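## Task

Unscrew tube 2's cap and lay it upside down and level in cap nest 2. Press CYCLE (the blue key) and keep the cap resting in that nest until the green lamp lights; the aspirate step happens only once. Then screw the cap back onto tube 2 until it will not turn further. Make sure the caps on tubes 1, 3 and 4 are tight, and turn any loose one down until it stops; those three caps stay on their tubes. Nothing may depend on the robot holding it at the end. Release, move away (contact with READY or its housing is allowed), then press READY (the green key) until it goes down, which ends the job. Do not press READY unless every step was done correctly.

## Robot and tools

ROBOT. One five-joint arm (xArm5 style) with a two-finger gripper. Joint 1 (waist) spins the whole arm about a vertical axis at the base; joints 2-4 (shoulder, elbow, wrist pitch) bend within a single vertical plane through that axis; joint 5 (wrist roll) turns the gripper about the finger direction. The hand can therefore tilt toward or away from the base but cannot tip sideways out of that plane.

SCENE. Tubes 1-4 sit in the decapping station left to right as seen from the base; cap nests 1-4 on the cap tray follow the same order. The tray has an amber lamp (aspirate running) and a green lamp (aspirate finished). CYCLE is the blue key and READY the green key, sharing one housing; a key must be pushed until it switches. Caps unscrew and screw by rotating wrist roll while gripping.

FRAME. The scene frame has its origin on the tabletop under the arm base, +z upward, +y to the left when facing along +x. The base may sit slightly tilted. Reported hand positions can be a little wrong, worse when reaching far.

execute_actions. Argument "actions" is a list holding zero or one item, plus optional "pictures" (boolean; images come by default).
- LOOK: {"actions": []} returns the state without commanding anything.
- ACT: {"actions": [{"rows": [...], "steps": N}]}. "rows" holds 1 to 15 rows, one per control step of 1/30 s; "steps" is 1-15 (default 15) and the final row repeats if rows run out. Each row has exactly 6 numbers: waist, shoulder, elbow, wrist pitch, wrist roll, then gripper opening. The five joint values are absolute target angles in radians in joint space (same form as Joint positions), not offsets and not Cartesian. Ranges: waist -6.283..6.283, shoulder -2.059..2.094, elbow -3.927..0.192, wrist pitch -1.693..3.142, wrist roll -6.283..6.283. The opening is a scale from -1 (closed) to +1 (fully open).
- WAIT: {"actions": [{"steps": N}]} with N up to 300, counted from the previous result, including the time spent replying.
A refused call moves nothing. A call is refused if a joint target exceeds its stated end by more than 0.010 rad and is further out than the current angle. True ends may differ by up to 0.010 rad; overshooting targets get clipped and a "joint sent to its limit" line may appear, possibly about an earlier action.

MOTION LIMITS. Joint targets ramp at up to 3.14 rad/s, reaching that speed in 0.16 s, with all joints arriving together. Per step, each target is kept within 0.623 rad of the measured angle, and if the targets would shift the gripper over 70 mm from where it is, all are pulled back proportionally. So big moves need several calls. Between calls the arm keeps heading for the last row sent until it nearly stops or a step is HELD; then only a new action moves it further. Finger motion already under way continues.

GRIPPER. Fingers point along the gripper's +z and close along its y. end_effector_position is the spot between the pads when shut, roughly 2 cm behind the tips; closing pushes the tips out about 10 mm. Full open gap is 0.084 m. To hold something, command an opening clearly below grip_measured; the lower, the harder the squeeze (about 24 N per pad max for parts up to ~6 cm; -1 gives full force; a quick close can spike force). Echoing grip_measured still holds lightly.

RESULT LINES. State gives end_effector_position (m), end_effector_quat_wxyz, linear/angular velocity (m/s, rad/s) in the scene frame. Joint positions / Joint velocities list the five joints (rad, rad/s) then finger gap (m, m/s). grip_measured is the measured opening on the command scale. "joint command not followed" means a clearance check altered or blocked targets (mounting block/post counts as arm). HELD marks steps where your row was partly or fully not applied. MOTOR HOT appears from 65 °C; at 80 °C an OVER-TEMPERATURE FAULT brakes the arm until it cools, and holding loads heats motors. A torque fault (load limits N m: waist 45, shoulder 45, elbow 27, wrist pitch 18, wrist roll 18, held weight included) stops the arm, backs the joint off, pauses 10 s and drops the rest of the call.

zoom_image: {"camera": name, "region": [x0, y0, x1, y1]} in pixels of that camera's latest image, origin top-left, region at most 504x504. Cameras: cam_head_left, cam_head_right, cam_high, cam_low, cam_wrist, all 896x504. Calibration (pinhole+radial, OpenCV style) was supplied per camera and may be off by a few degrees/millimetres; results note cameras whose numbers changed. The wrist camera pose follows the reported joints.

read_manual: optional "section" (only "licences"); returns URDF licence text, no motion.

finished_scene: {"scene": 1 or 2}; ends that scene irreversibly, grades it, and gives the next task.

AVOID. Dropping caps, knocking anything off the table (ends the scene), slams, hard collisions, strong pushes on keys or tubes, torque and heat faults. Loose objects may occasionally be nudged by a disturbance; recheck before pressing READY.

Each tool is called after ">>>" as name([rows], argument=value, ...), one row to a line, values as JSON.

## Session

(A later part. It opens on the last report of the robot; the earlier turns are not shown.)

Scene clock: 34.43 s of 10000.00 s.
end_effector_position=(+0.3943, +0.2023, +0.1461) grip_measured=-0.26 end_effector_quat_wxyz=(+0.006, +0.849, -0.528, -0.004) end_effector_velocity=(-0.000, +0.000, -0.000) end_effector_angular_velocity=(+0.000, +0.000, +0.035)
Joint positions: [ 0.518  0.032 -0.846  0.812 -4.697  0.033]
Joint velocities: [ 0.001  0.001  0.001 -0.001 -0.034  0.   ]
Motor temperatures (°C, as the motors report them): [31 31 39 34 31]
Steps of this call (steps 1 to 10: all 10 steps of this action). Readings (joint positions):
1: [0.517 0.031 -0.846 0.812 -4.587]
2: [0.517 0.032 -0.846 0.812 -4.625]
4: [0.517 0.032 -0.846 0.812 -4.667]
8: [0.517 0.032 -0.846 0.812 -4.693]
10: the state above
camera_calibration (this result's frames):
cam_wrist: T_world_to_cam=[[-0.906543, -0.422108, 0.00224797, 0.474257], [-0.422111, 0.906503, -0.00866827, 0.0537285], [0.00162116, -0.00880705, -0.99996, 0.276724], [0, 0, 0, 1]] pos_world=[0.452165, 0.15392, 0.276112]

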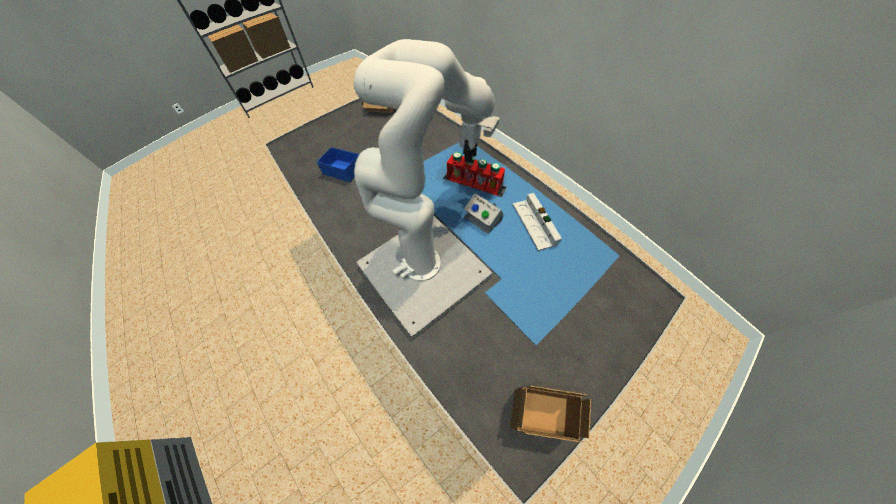

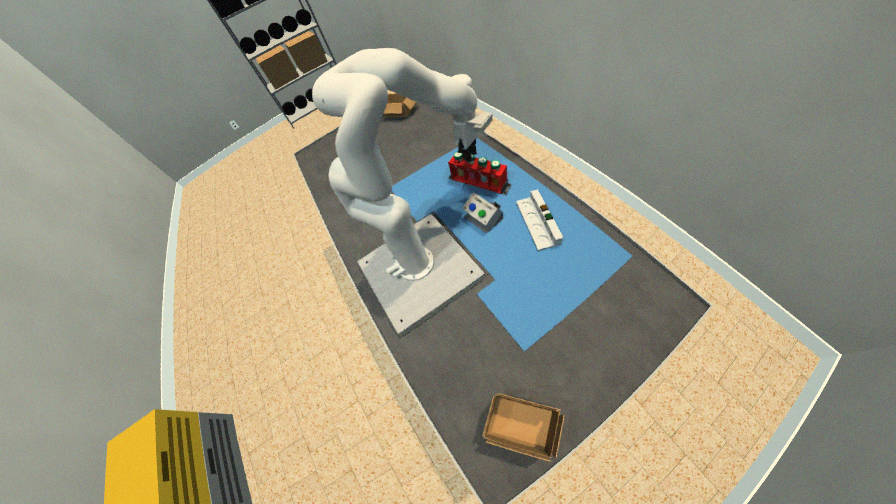

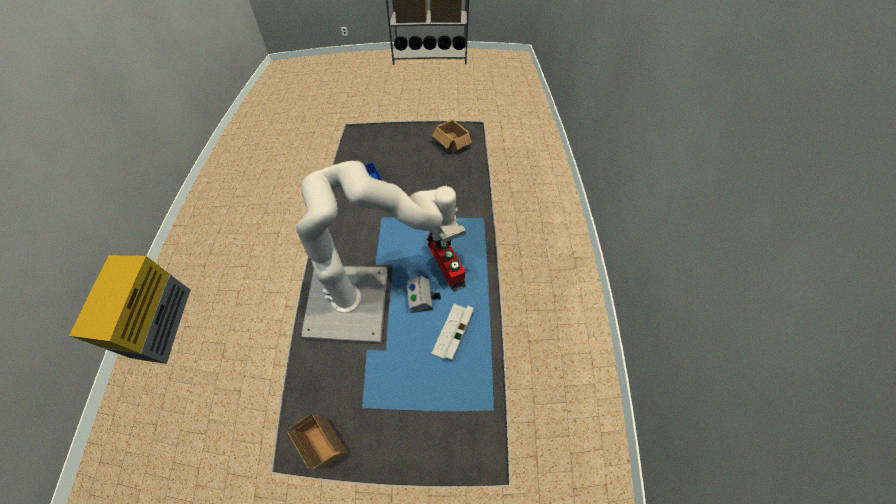

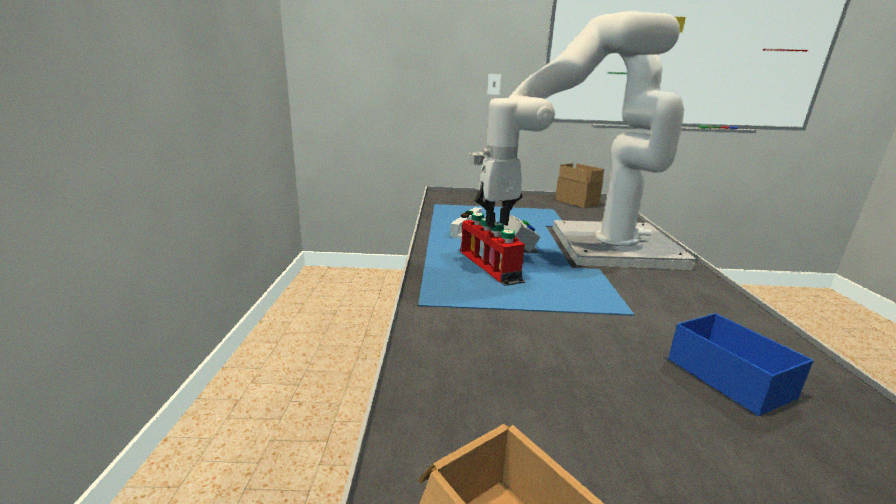

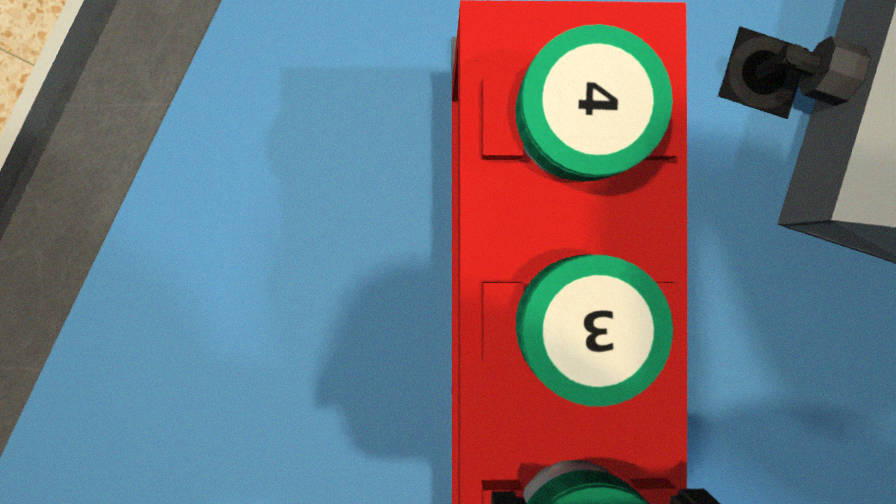

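>>> execute_actions([
  {"rows":[[0.518,0.022,-0.845,0.823,-5.7,-0.7]],"steps":15},
], pictures=false)

>>> execute_actions([
  {"rows":[[0.518,0.005,-0.85,0.845,-5.9,-0.7]],"steps":15},
])

Scene clock: 36.83 s of 10000.00 s.
end_effector_position=(+0.3932, +0.2022, +0.1497) grip_measured=-0.26 end_effector_quat_wxyz=(+0.004, +0.994, -0.113, -0.006) end_effector_velocity=(-0.002, +0.001, +0.001) end_effector_angular_velocity=(+0.017, +0.010, +1.435)
Joint positions: [ 0.518  0.022 -0.846  0.822 -5.581  0.033]
Joint velocities: [ 0.003 -0.005  0.001  0.006 -1.432  0.   ]
Motor temperatures (°C, as the motors report them): [31 31 38 34 31]
Steps of this call (steps 1 to 15: the robot went on to your last target; steps 16 to 57: nothing new was sent; steps 58 to 72: all 15 steps of this action). Readings (joint positions):
58: [0.518 0.033 -0.845 0.812 -4.700]
59: [0.518 0.033 -0.845 0.812 -4.704]
61: [0.518 0.033 -0.845 0.812 -4.747]
65: [0.518 0.028 -0.845 0.816 -5.024]
72: the state above

Scene clock: 37.33 s of 10000.00 s.
end_effector_position=(+0.3913, +0.2006, +0.1563) grip_measured=-0.72 end_effector_quat_wxyz=(+0.004, +0.999, +0.044, -0.008) end_effector_velocity=(+0.005, +0.005, +0.007) end_effector_angular_velocity=(+0.010, -0.019, +0.035)
Joint positions: [ 0.517  0.006 -0.849  0.846 -5.897  0.012]
Joint velocities: [ 0.005 -0.006 -0.01  -0.005 -0.03   0.   ]
Motor temperatures (°C, as the motors report them): [31 31 38 34 31]
Steps of this call (steps 1 to 15: all 15 steps of this action). Readings (joint positions):
1: [0.518 0.022 -0.846 0.822 -5.621]
2: [0.518 0.022 -0.846 0.822 -5.652]
4: [0.519 0.019 -0.846 0.827 -5.725]
8: [0.517 0.008 -0.848 0.843 -5.858]
15: the state above
camera_calibration (this result's frames):
cam_wrist: T_world_to_cam=[[0.0649063, -0.997881, -0.00457548, 0.207222], [-0.997852, -0.0649438, 0.00857397, 0.47159], [-0.00885295, 0.00400915, -0.999953, 0.288475], [0, 0, 0, 1]] pos_world=[0.459681, 0.236253, 0.285366]

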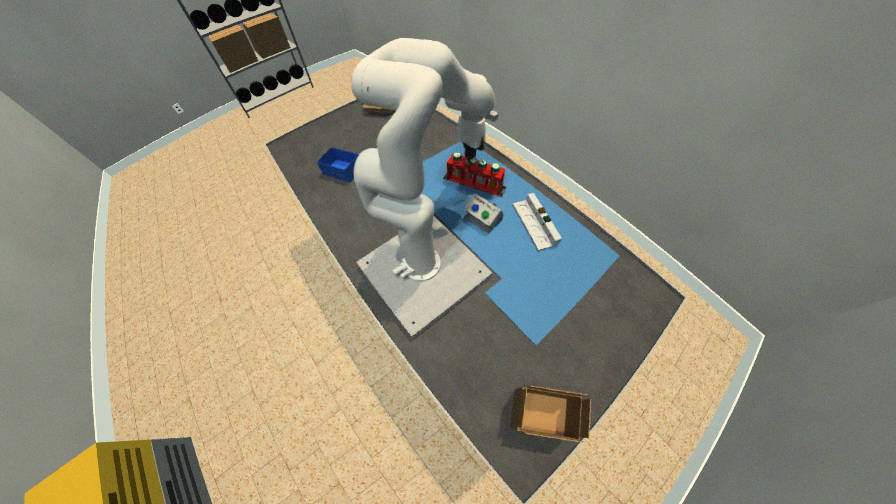

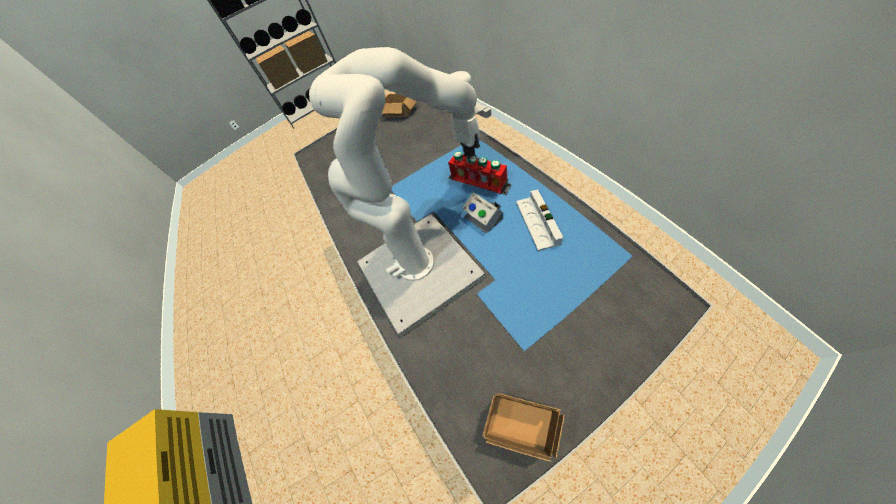

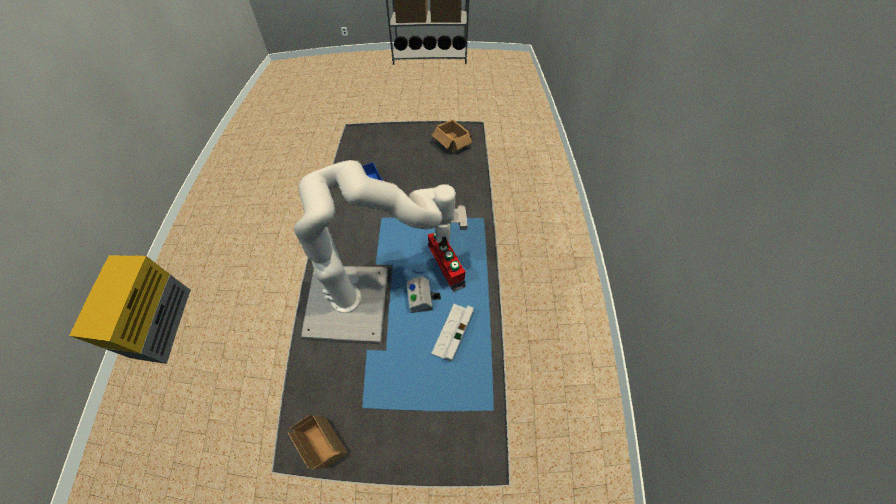

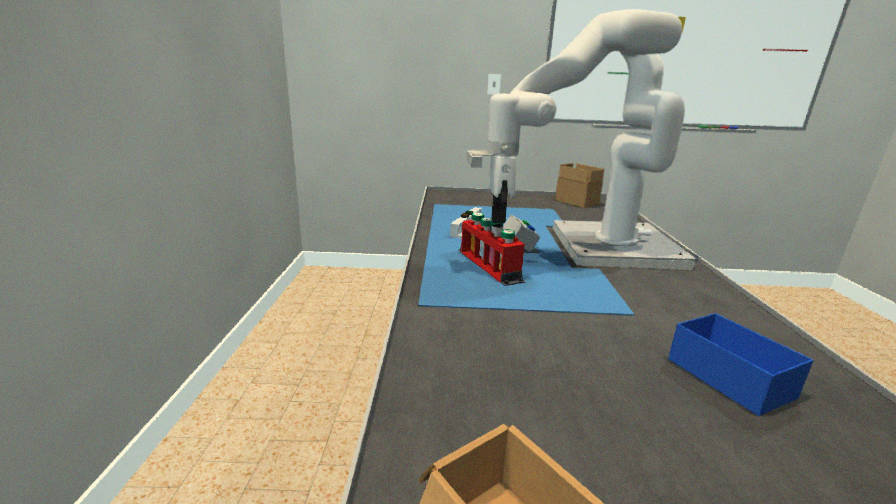

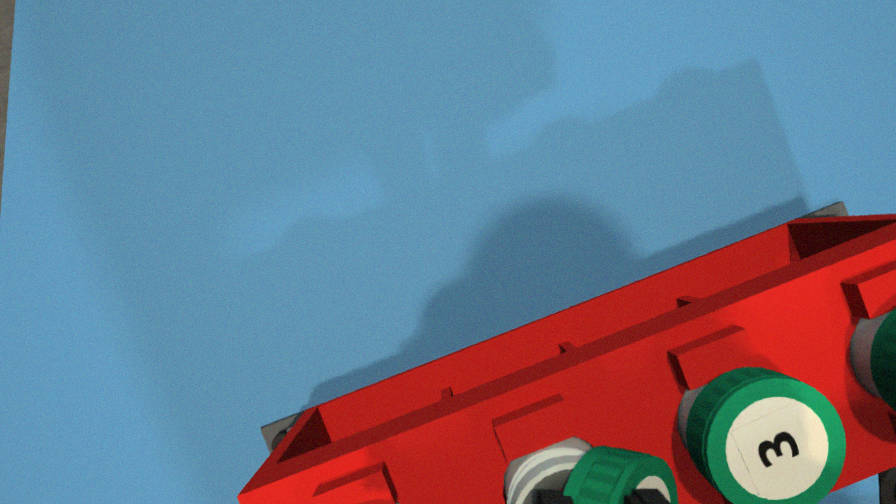

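>>> execute_actions([
  {"rows":[[0.5,-0.06,-0.88,0.94,-6.2,-0.6]],"steps":15},
], pictures=false)

>>> execute_actions([
  {"rows":[[0.47,-0.09,-0.93,1.02,-6.27,0.1]],"steps":15},
])

Scene clock: 40.17 s of 10000.00 s.
end_effector_position=(+0.3921, +0.1928, +0.1892) grip_measured=-0.62 end_effector_quat_wxyz=(+0.002, +0.983, +0.184, -0.008) end_effector_velocity=(-0.002, -0.001, +0.002) end_effector_angular_velocity=(-0.003, +0.009, +0.049)
Joint positions: [ 0.5   -0.059 -0.879  0.939 -6.196  0.017]
Joint velocities: [-0.001 -0.005 -0.002  0.016 -0.05   0.   ]
Motor temperatures (°C, as the motors report them): [31 31 38 34 31]
Steps of this call (steps 1 to 15: the robot went on to your last target; steps 16 to 70: nothing new was sent; steps 71 to 85: all 15 steps of this action). Readings (joint positions):
71: [0.518 0.005 -0.850 0.845 -5.900]
72: [0.518 0.004 -0.850 0.846 -5.904]
74: [0.516 -0.003 -0.853 0.860 -5.947]
78: [0.504 -0.045 -0.874 0.915 -6.124]
85: the state above

Scene clock: 40.67 s of 10000.00 s.
end_effector_position=(+0.3994, +0.1818, +0.2166) grip_measured=+0.09 end_effector_quat_wxyz=(+0.002, +0.979, +0.205, -0.008) end_effector_velocity=(+0.001, -0.001, +0.004) end_effector_angular_velocity=(+0.002, -0.003, +0.004)
Joint positions: [ 0.47  -0.089 -0.929  1.019 -6.269  0.048]
Joint velocities: [-0.003 -0.004 -0.006  0.007 -0.007  0.   ]
Motor temperatures (°C, as the motors report them): [31 31 38 34 31]
Steps of this call (steps 1 to 15: all 15 steps of this action). Readings (joint positions):
1: [0.500 -0.059 -0.879 0.939 -6.197]
2: [0.499 -0.060 -0.881 0.943 -6.201]
4: [0.490 -0.069 -0.896 0.971 -6.226]
8: [0.473 -0.088 -0.926 1.008 -6.260]
15: the state above
camera_calibration (this result's frames):
cam_wrist: T_world_to_cam=[[0.380367, -0.924775, -0.0105896, 0.05028], [-0.924763, -0.380456, 0.00820398, 0.506172], [-0.0116157, 0.0066723, -0.99991, 0.349528], [0, 0, 0, 1]] pos_world=[0.453024, 0.236741, 0.345876]

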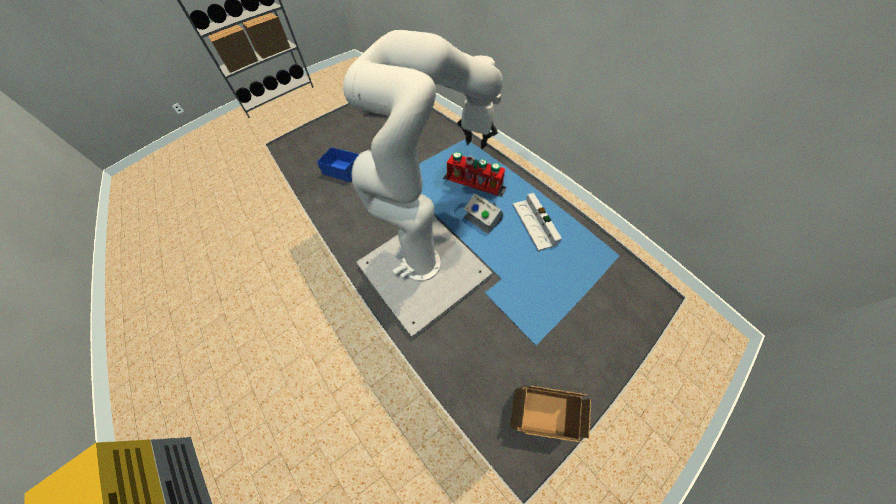

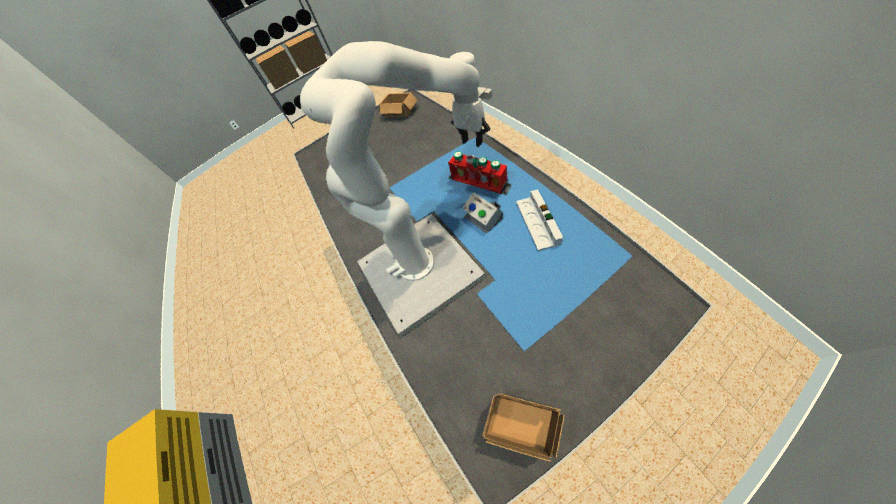

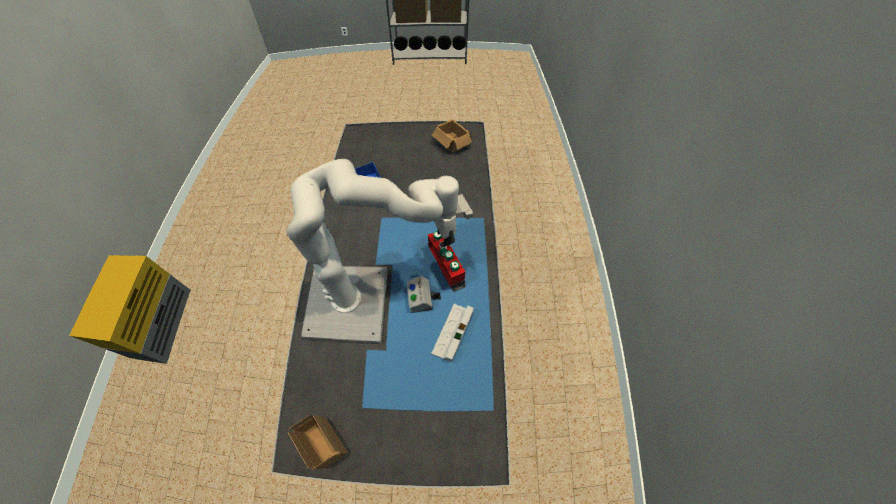

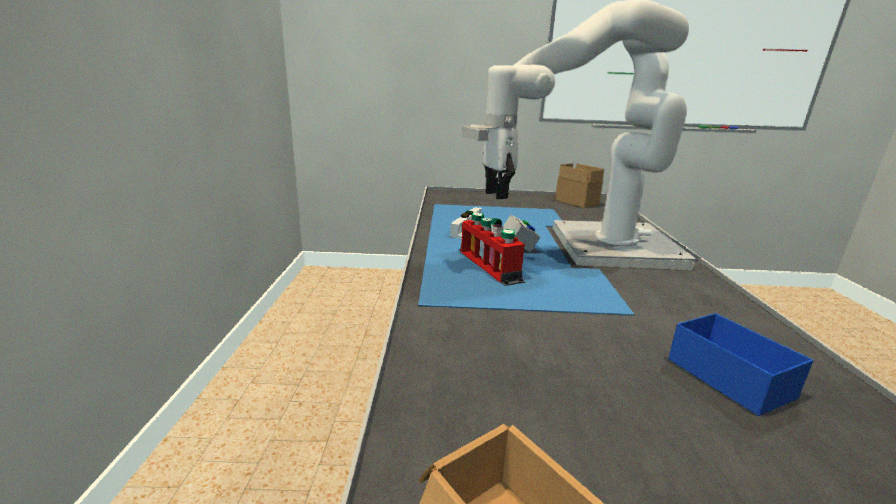

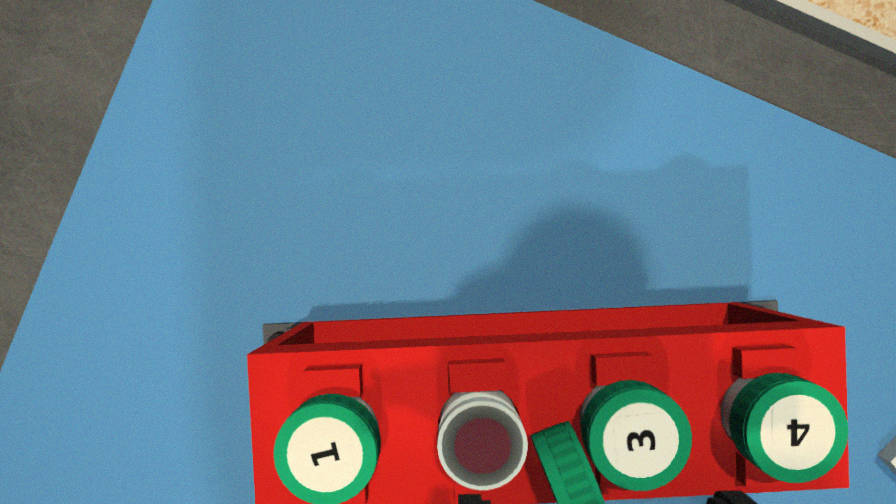

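>>> execute_actions([
  {"rows":[[0.40,-0.2,-0.76,0.96,-6.27,0.1]],"steps":15},
], pictures=false)

>>> execute_actions([
  {"steps":8},
])

Scene clock: 48.83 s of 10000.00 s.
end_effector_position=(+0.3748, +0.1403, +0.1998) grip_measured=+0.09 end_effector_quat_wxyz=(+0.002, +0.985, +0.171, -0.007) end_effector_velocity=(-0.003, -0.004, -0.003) end_effector_angular_velocity=(-0.001, +0.001, -0.007)
Joint positions: [ 0.401 -0.199 -0.762  0.96  -6.27   0.048]
Joint velocities: [-0.007 -0.01   0.019 -0.008 -0.001  0.   ]
Motor temperatures (°C, as the motors report them): [31 31 37 33 31]
Steps of this call (steps 1 to 15: the robot went on to your last target; steps 16 to 230: nothing new was sent; steps 231 to 245: all 15 steps of this action). Readings (joint positions):
231: [0.470 -0.090 -0.930 1.020 -6.270]
232: [0.469 -0.092 -0.927 1.018 -6.270]
234: [0.454 -0.117 -0.890 1.004 -6.270]
238: [0.410 -0.182 -0.786 0.971 -6.270]
245: the state above

Scene clock: 49.10 s of 10000.00 s.
end_effector_position=(+0.3744, +0.1399, +0.1995) grip_measured=+0.09 end_effector_quat_wxyz=(+0.002, +0.985, +0.171, -0.008) end_effector_velocity=(-0.000, -0.001, +0.000) end_effector_angular_velocity=(+0.000, -0.001, -0.001)
Joint positions: [ 0.4   -0.2   -0.76   0.96  -6.27   0.048]
Joint velocities: [-0.001 -0.002  0.002 -0.001 -0.     0.   ]
Motor temperatures (°C, as the motors report them): [31 31 37 33 31]
Steps of this call (steps 1 to 8: the robot went on to your last target). Readings (joint positions):
1: [0.401 -0.199 -0.762 0.960 -6.270]
2: [0.401 -0.199 -0.761 0.960 -6.270]
4: [0.400 -0.200 -0.761 0.960 -6.270]
8: the state above
camera_calibration (this result's frames):
cam_wrist: T_world_to_cam=[[0.315191, -0.94898, -0.00953208, 0.0483664], [-0.948978, -0.315262, 0.00707537, 0.467422], [-0.00971949, 0.00681564, -0.99993, 0.331635], [0, 0, 0, 1]] pos_world=[0.431552, 0.190999, 0.328766]

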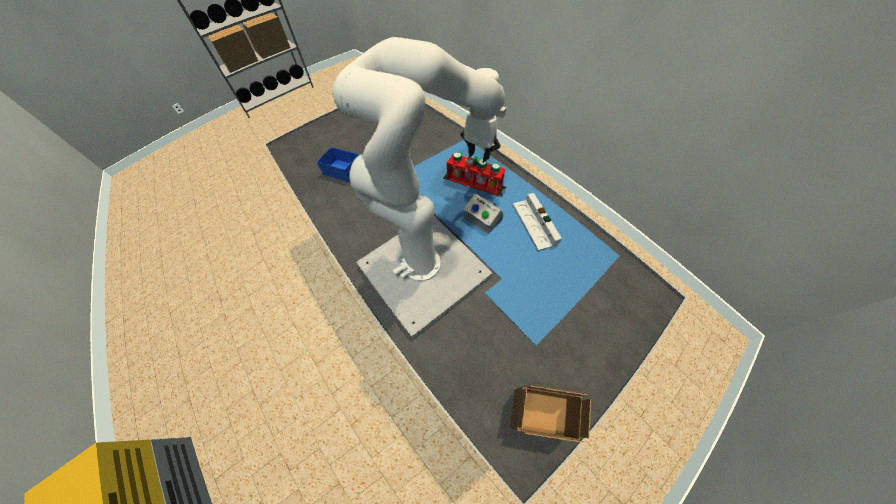

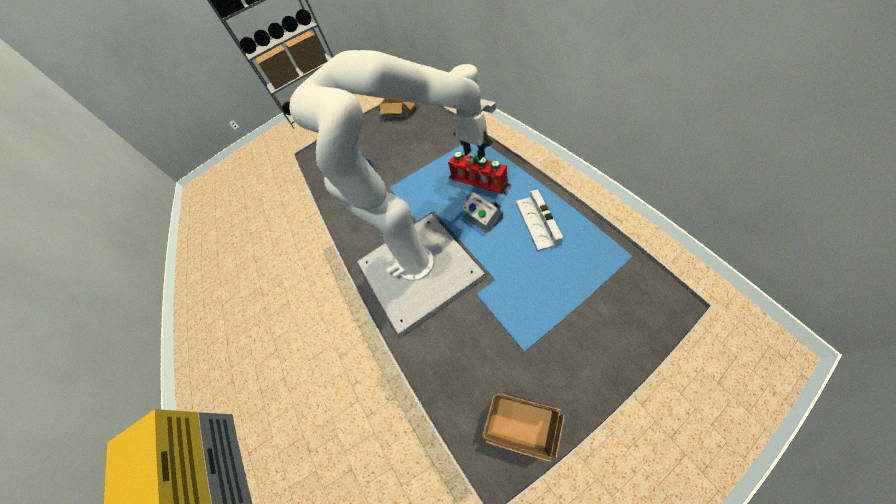

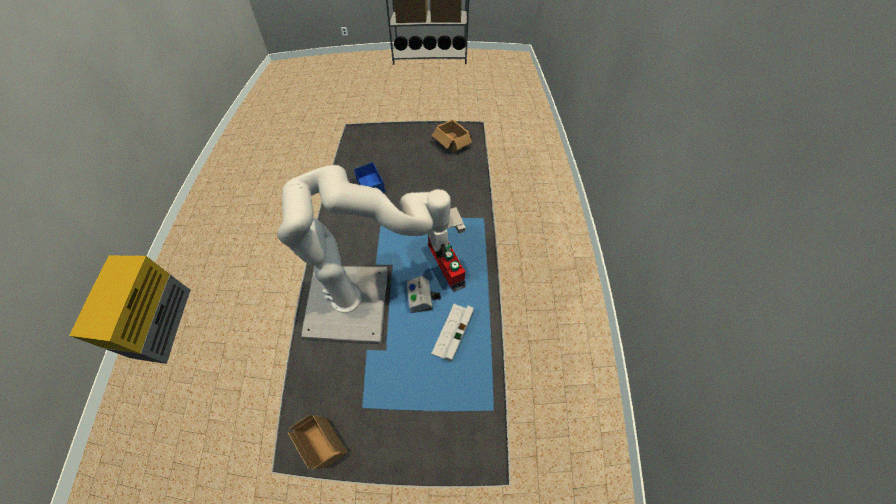

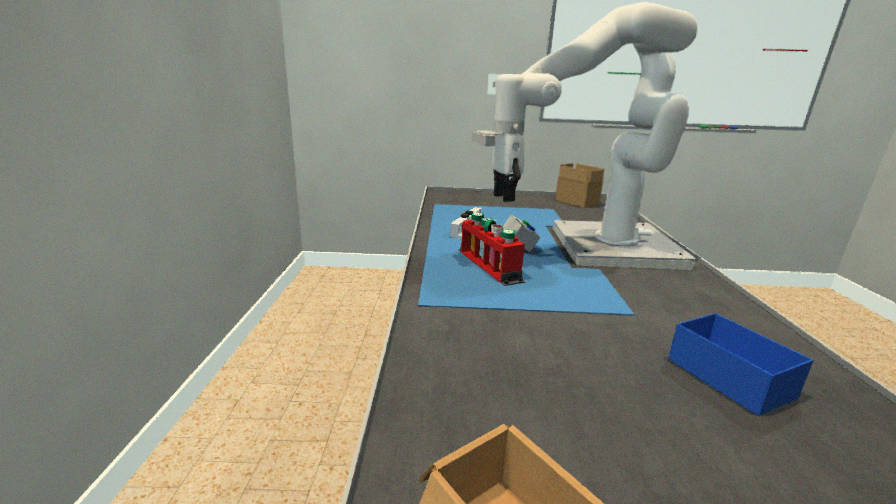

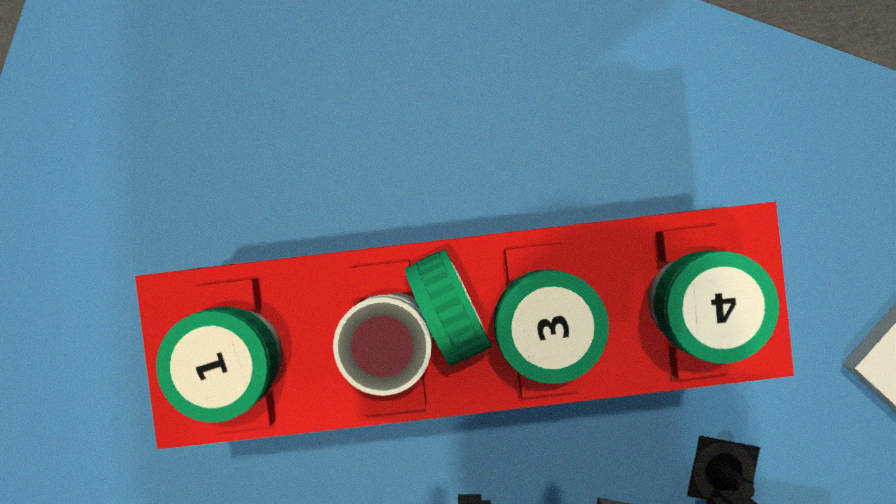

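>>> execute_actions([
  {"rows":[[0.473,-0.03,-0.95,0.98,-4.8,-0.2]],"steps":15},
], pictures=false)

>>> execute_actions([
  {"rows":[[0.473,0.01,-0.92,0.91,-3.49,-0.2]],"steps":15},
], pictures=false)

>>> execute_actions([
  {"steps":10},
])

Scene clock: 68.40 s of 10000.00 s.
end_effector_position=(+0.4087, +0.1859, +0.2014) grip_measured=-0.21 end_effector_quat_wxyz=(+0.005, +0.965, -0.264, -0.006) end_effector_velocity=(+0.017, +0.023, +0.001) end_effector_angular_velocity=(-0.038, -0.019, -2.579)
Joint positions: [ 0.47  -0.037 -0.942  0.979 -5.323  0.035]
Joint velocities: [ 0.031  0.078 -0.093  0.015  2.61  -0.   ]
Motor temperatures (°C, as the motors report them): [31 31 37 33 31]
Steps of this call (steps 1 to 15: the robot went on to your last target; steps 16 to 564: nothing new was sent; steps 565 to 579: all 15 steps of this action). Readings (joint positions):
565: [0.400 -0.200 -0.760 0.960 -6.270]
566: [0.400 -0.199 -0.761 0.960 -6.266]
568: [0.405 -0.188 -0.773 0.962 -6.223]
572: [0.436 -0.116 -0.855 0.970 -5.945]
579: the state above

Scene clock: 68.90 s of 10000.00 s.
end_effector_position=(+0.4115, +0.1886, +0.1777) grip_measured=-0.22 end_effector_quat_wxyz=(-0.008, -0.605, +0.796, +0.002) end_effector_velocity=(+0.004, +0.002, -0.003) end_effector_angular_velocity=(-0.031, -0.031, -2.612)
Joint positions: [ 0.473  0.009 -0.921  0.912 -4.011  0.035]
Joint velocities: [ 0.001  0.007  0.003 -0.024  2.613 -0.   ]
Motor temperatures (°C, as the motors report them): [31 31 37 33 31]
Steps of this call (steps 1 to 15: all 15 steps of this action). Readings (joint positions):
1: [0.471 -0.035 -0.944 0.979 -5.235]
2: [0.472 -0.033 -0.946 0.979 -5.148]
4: [0.472 -0.029 -0.946 0.974 -4.974]
8: [0.473 -0.005 -0.929 0.936 -4.624]
15: the state above

Scene clock: 69.23 s of 10000.00 s.
end_effector_position=(+0.4115, +0.1886, +0.1771) grip_measured=-0.22 end_effector_quat_wxyz=(-0.008, -0.387, +0.922, -0.000) end_effector_velocity=(-0.000, +0.000, +0.000) end_effector_angular_velocity=(-0.003, -0.002, -0.210)
Joint positions: [ 0.473  0.01  -0.92   0.91  -3.508  0.035]
Joint velocities: [ 0.001 -0.     0.    -0.001  0.211 -0.   ]
Motor temperatures (°C, as the motors report them): [31 31 37 33 31]
Steps of this call (steps 1 to 10: the robot went on to your last target). Readings (joint positions):
1: [0.473 0.009 -0.921 0.911 -3.923]
2: [0.473 0.009 -0.921 0.911 -3.838]
4: [0.473 0.009 -0.920 0.910 -3.686]
8: [0.473 0.010 -0.920 0.910 -3.530]
10: the state above
camera_calibration (this result's frames):
cam_wrist: T_world_to_cam=[[-0.698302, 0.715773, -0.00662879, 0.185292], [0.715702, 0.698017, -0.0233218, -0.352624], [-0.0120661, -0.0210299, -0.999706, 0.315453], [0, 0, 0, 1]] pos_world=[0.38557, 0.120145, 0.308365]

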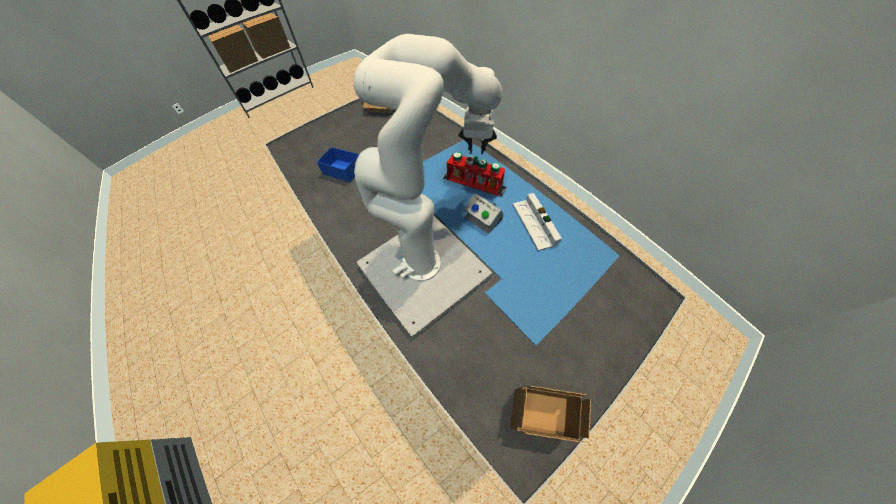

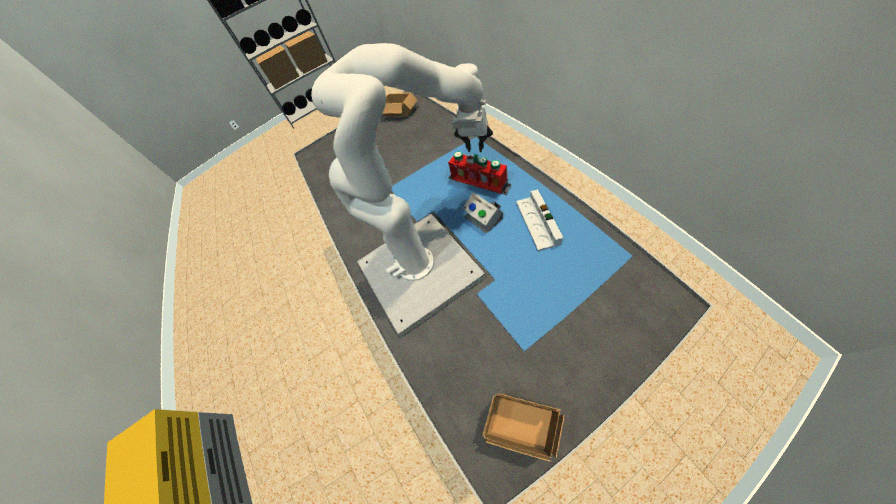

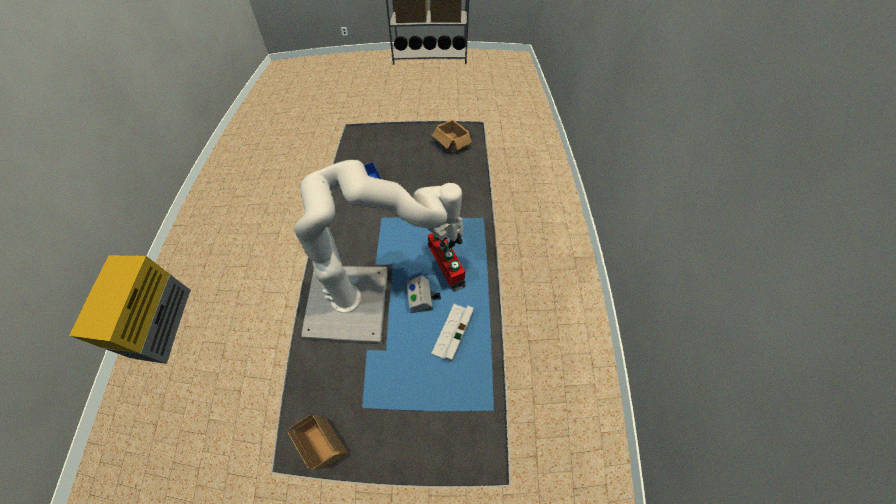

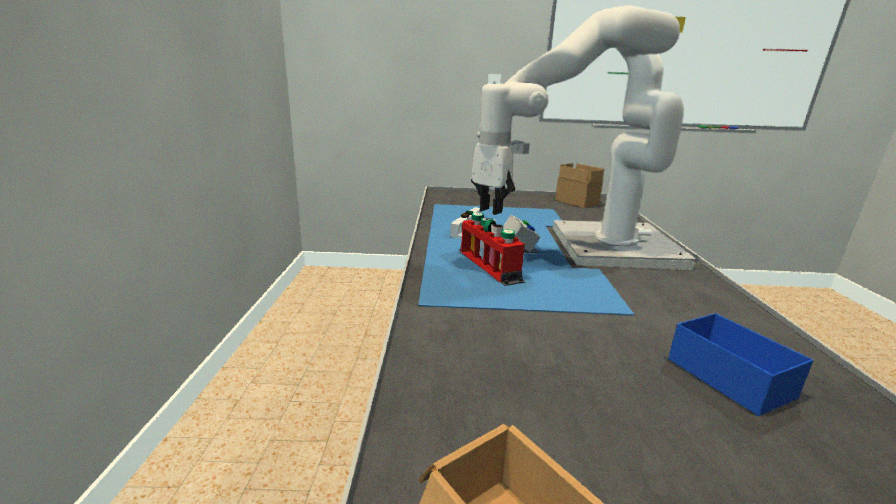

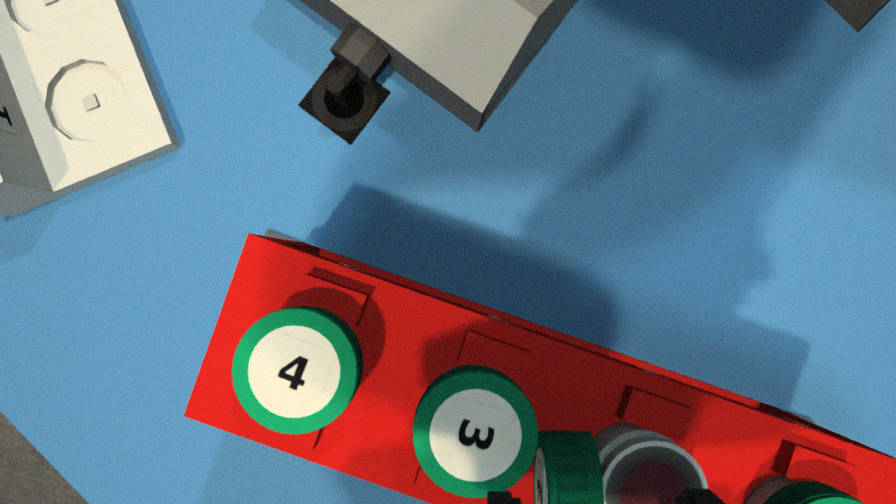

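>>> execute_actions([
  {"rows":[[0.473,0.045,-0.895,0.85,-3.49,-0.2]],"steps":15},
], pictures=false)

>>> execute_actions([
  {"rows":[[0.473,0.067,-0.88,0.813,-3.49,-0.2]],"steps":15},
])

Scene clock: 72.20 s of 10000.00 s.
end_effector_position=(+0.4117, +0.1887, +0.1564) grip_measured=-0.22 end_effector_quat_wxyz=(-0.008, -0.379, +0.925, -0.000) end_effector_velocity=(-0.000, -0.001, -0.002) end_effector_angular_velocity=(-0.000, +0.001, -0.003)
Joint positions: [ 0.473  0.044 -0.896  0.85  -3.49   0.035]
Joint velocities: [-0.002  0.002  0.004 -0.005  0.001  0.   ]
Motor temperatures (°C, as the motors report them): [31 31 37 33 31]
Steps of this call (steps 1 to 30: the robot went on to your last target; steps 31 to 74: nothing new was sent; steps 75 to 89: all 15 steps of this action). Readings (joint positions):
75: [0.473 0.010 -0.920 0.910 -3.490]
76: [0.473 0.011 -0.919 0.907 -3.490]
78: [0.473 0.023 -0.912 0.884 -3.490]
82: [0.473 0.042 -0.896 0.858 -3.490]
89: the state above

Scene clock: 72.70 s of 10000.00 s.
end_effector_position=(+0.4126, +0.1891, +0.1454) grip_measured=-0.21 end_effector_quat_wxyz=(-0.005, -0.379, +0.925, -0.000) end_effector_velocity=(-0.001, -0.001, -0.002) end_effector_angular_velocity=(-0.001, +0.003, +0.001)
Joint positions: [ 0.473  0.064 -0.883  0.813 -3.49   0.035]
Joint velocities: [-0.     0.002  0.004 -0.003 -0.002  0.   ]
Motor temperatures (°C, as the motors report them): [31 31 37 33 31]
Steps of this call (steps 1 to 15: all 15 steps of this action). Readings (joint positions):
1: [0.473 0.045 -0.895 0.850 -3.490]
2: [0.473 0.046 -0.895 0.847 -3.490]
4: [0.473 0.054 -0.889 0.833 -3.490]
8: [0.473 0.063 -0.883 0.817 -3.490]
15: the state above
camera_calibration (this result's frames):
cam_wrist: T_world_to_cam=[[-0.685452, 0.728068, -0.00852899, 0.178142], [0.728078, 0.685243, -0.0185608, -0.357842], [-0.00766911, -0.0189323, -0.999791, 0.281634], [0, 0, 0, 1]] pos_world=[0.384805, 0.120841, 0.276453]

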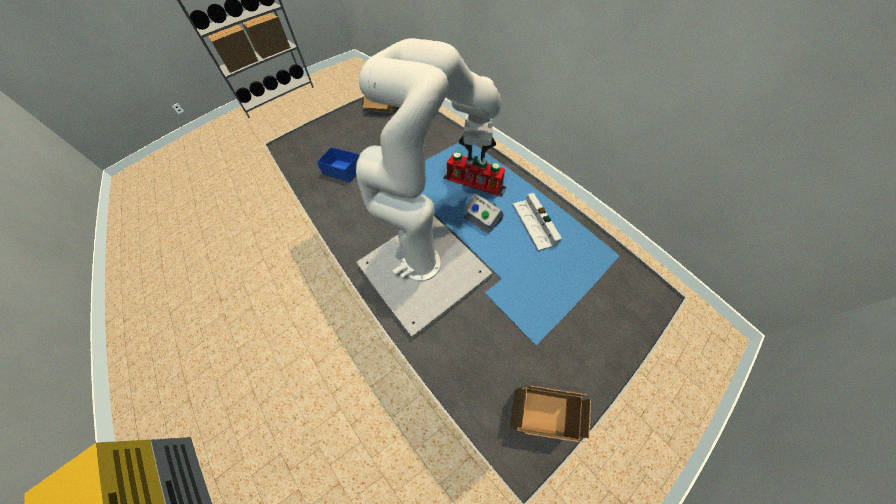

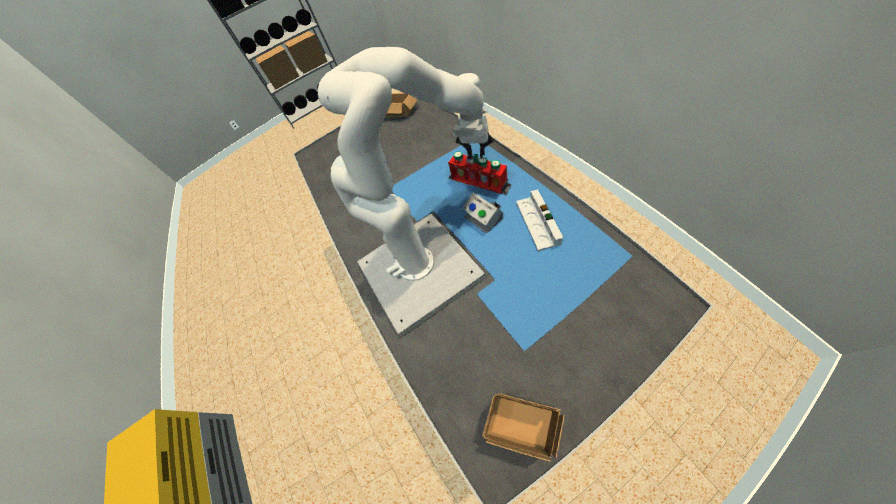

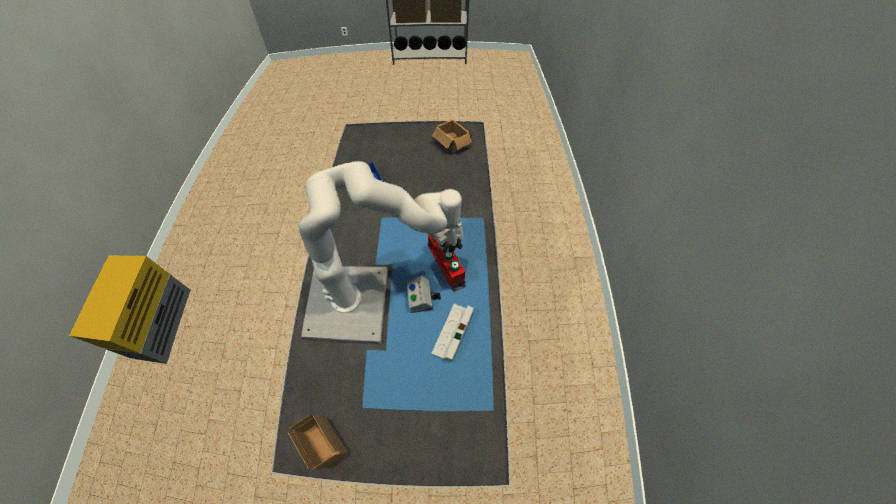

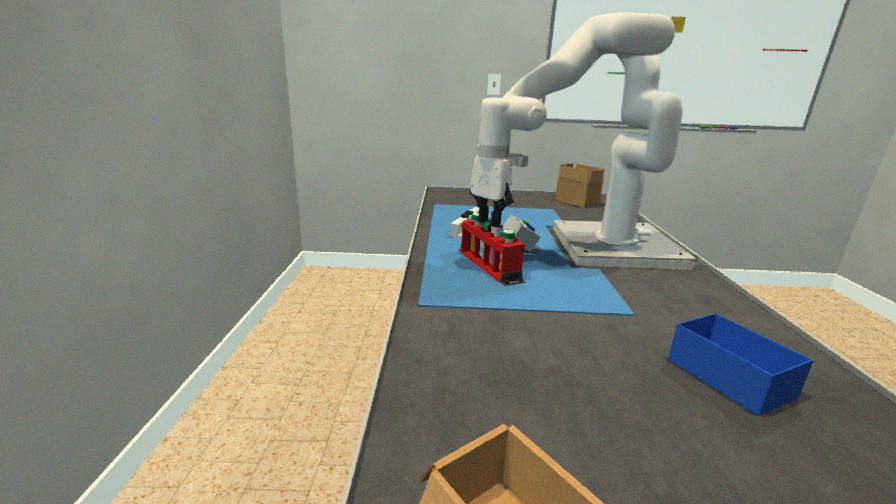

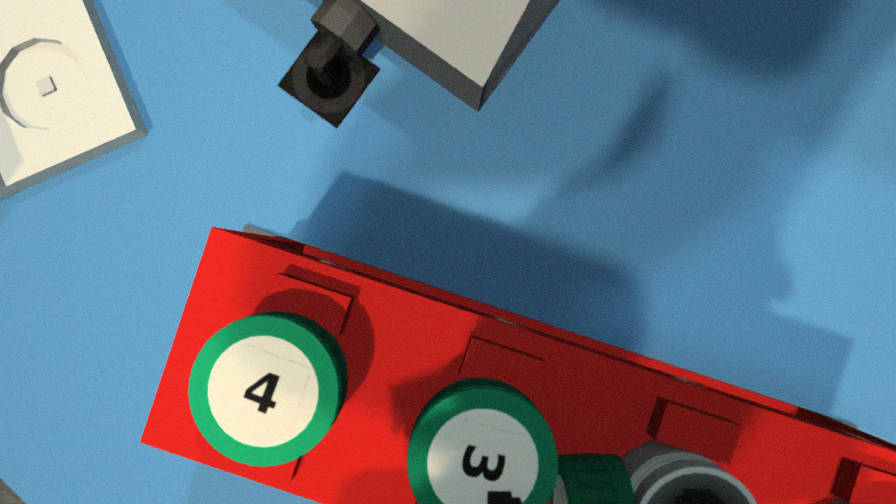

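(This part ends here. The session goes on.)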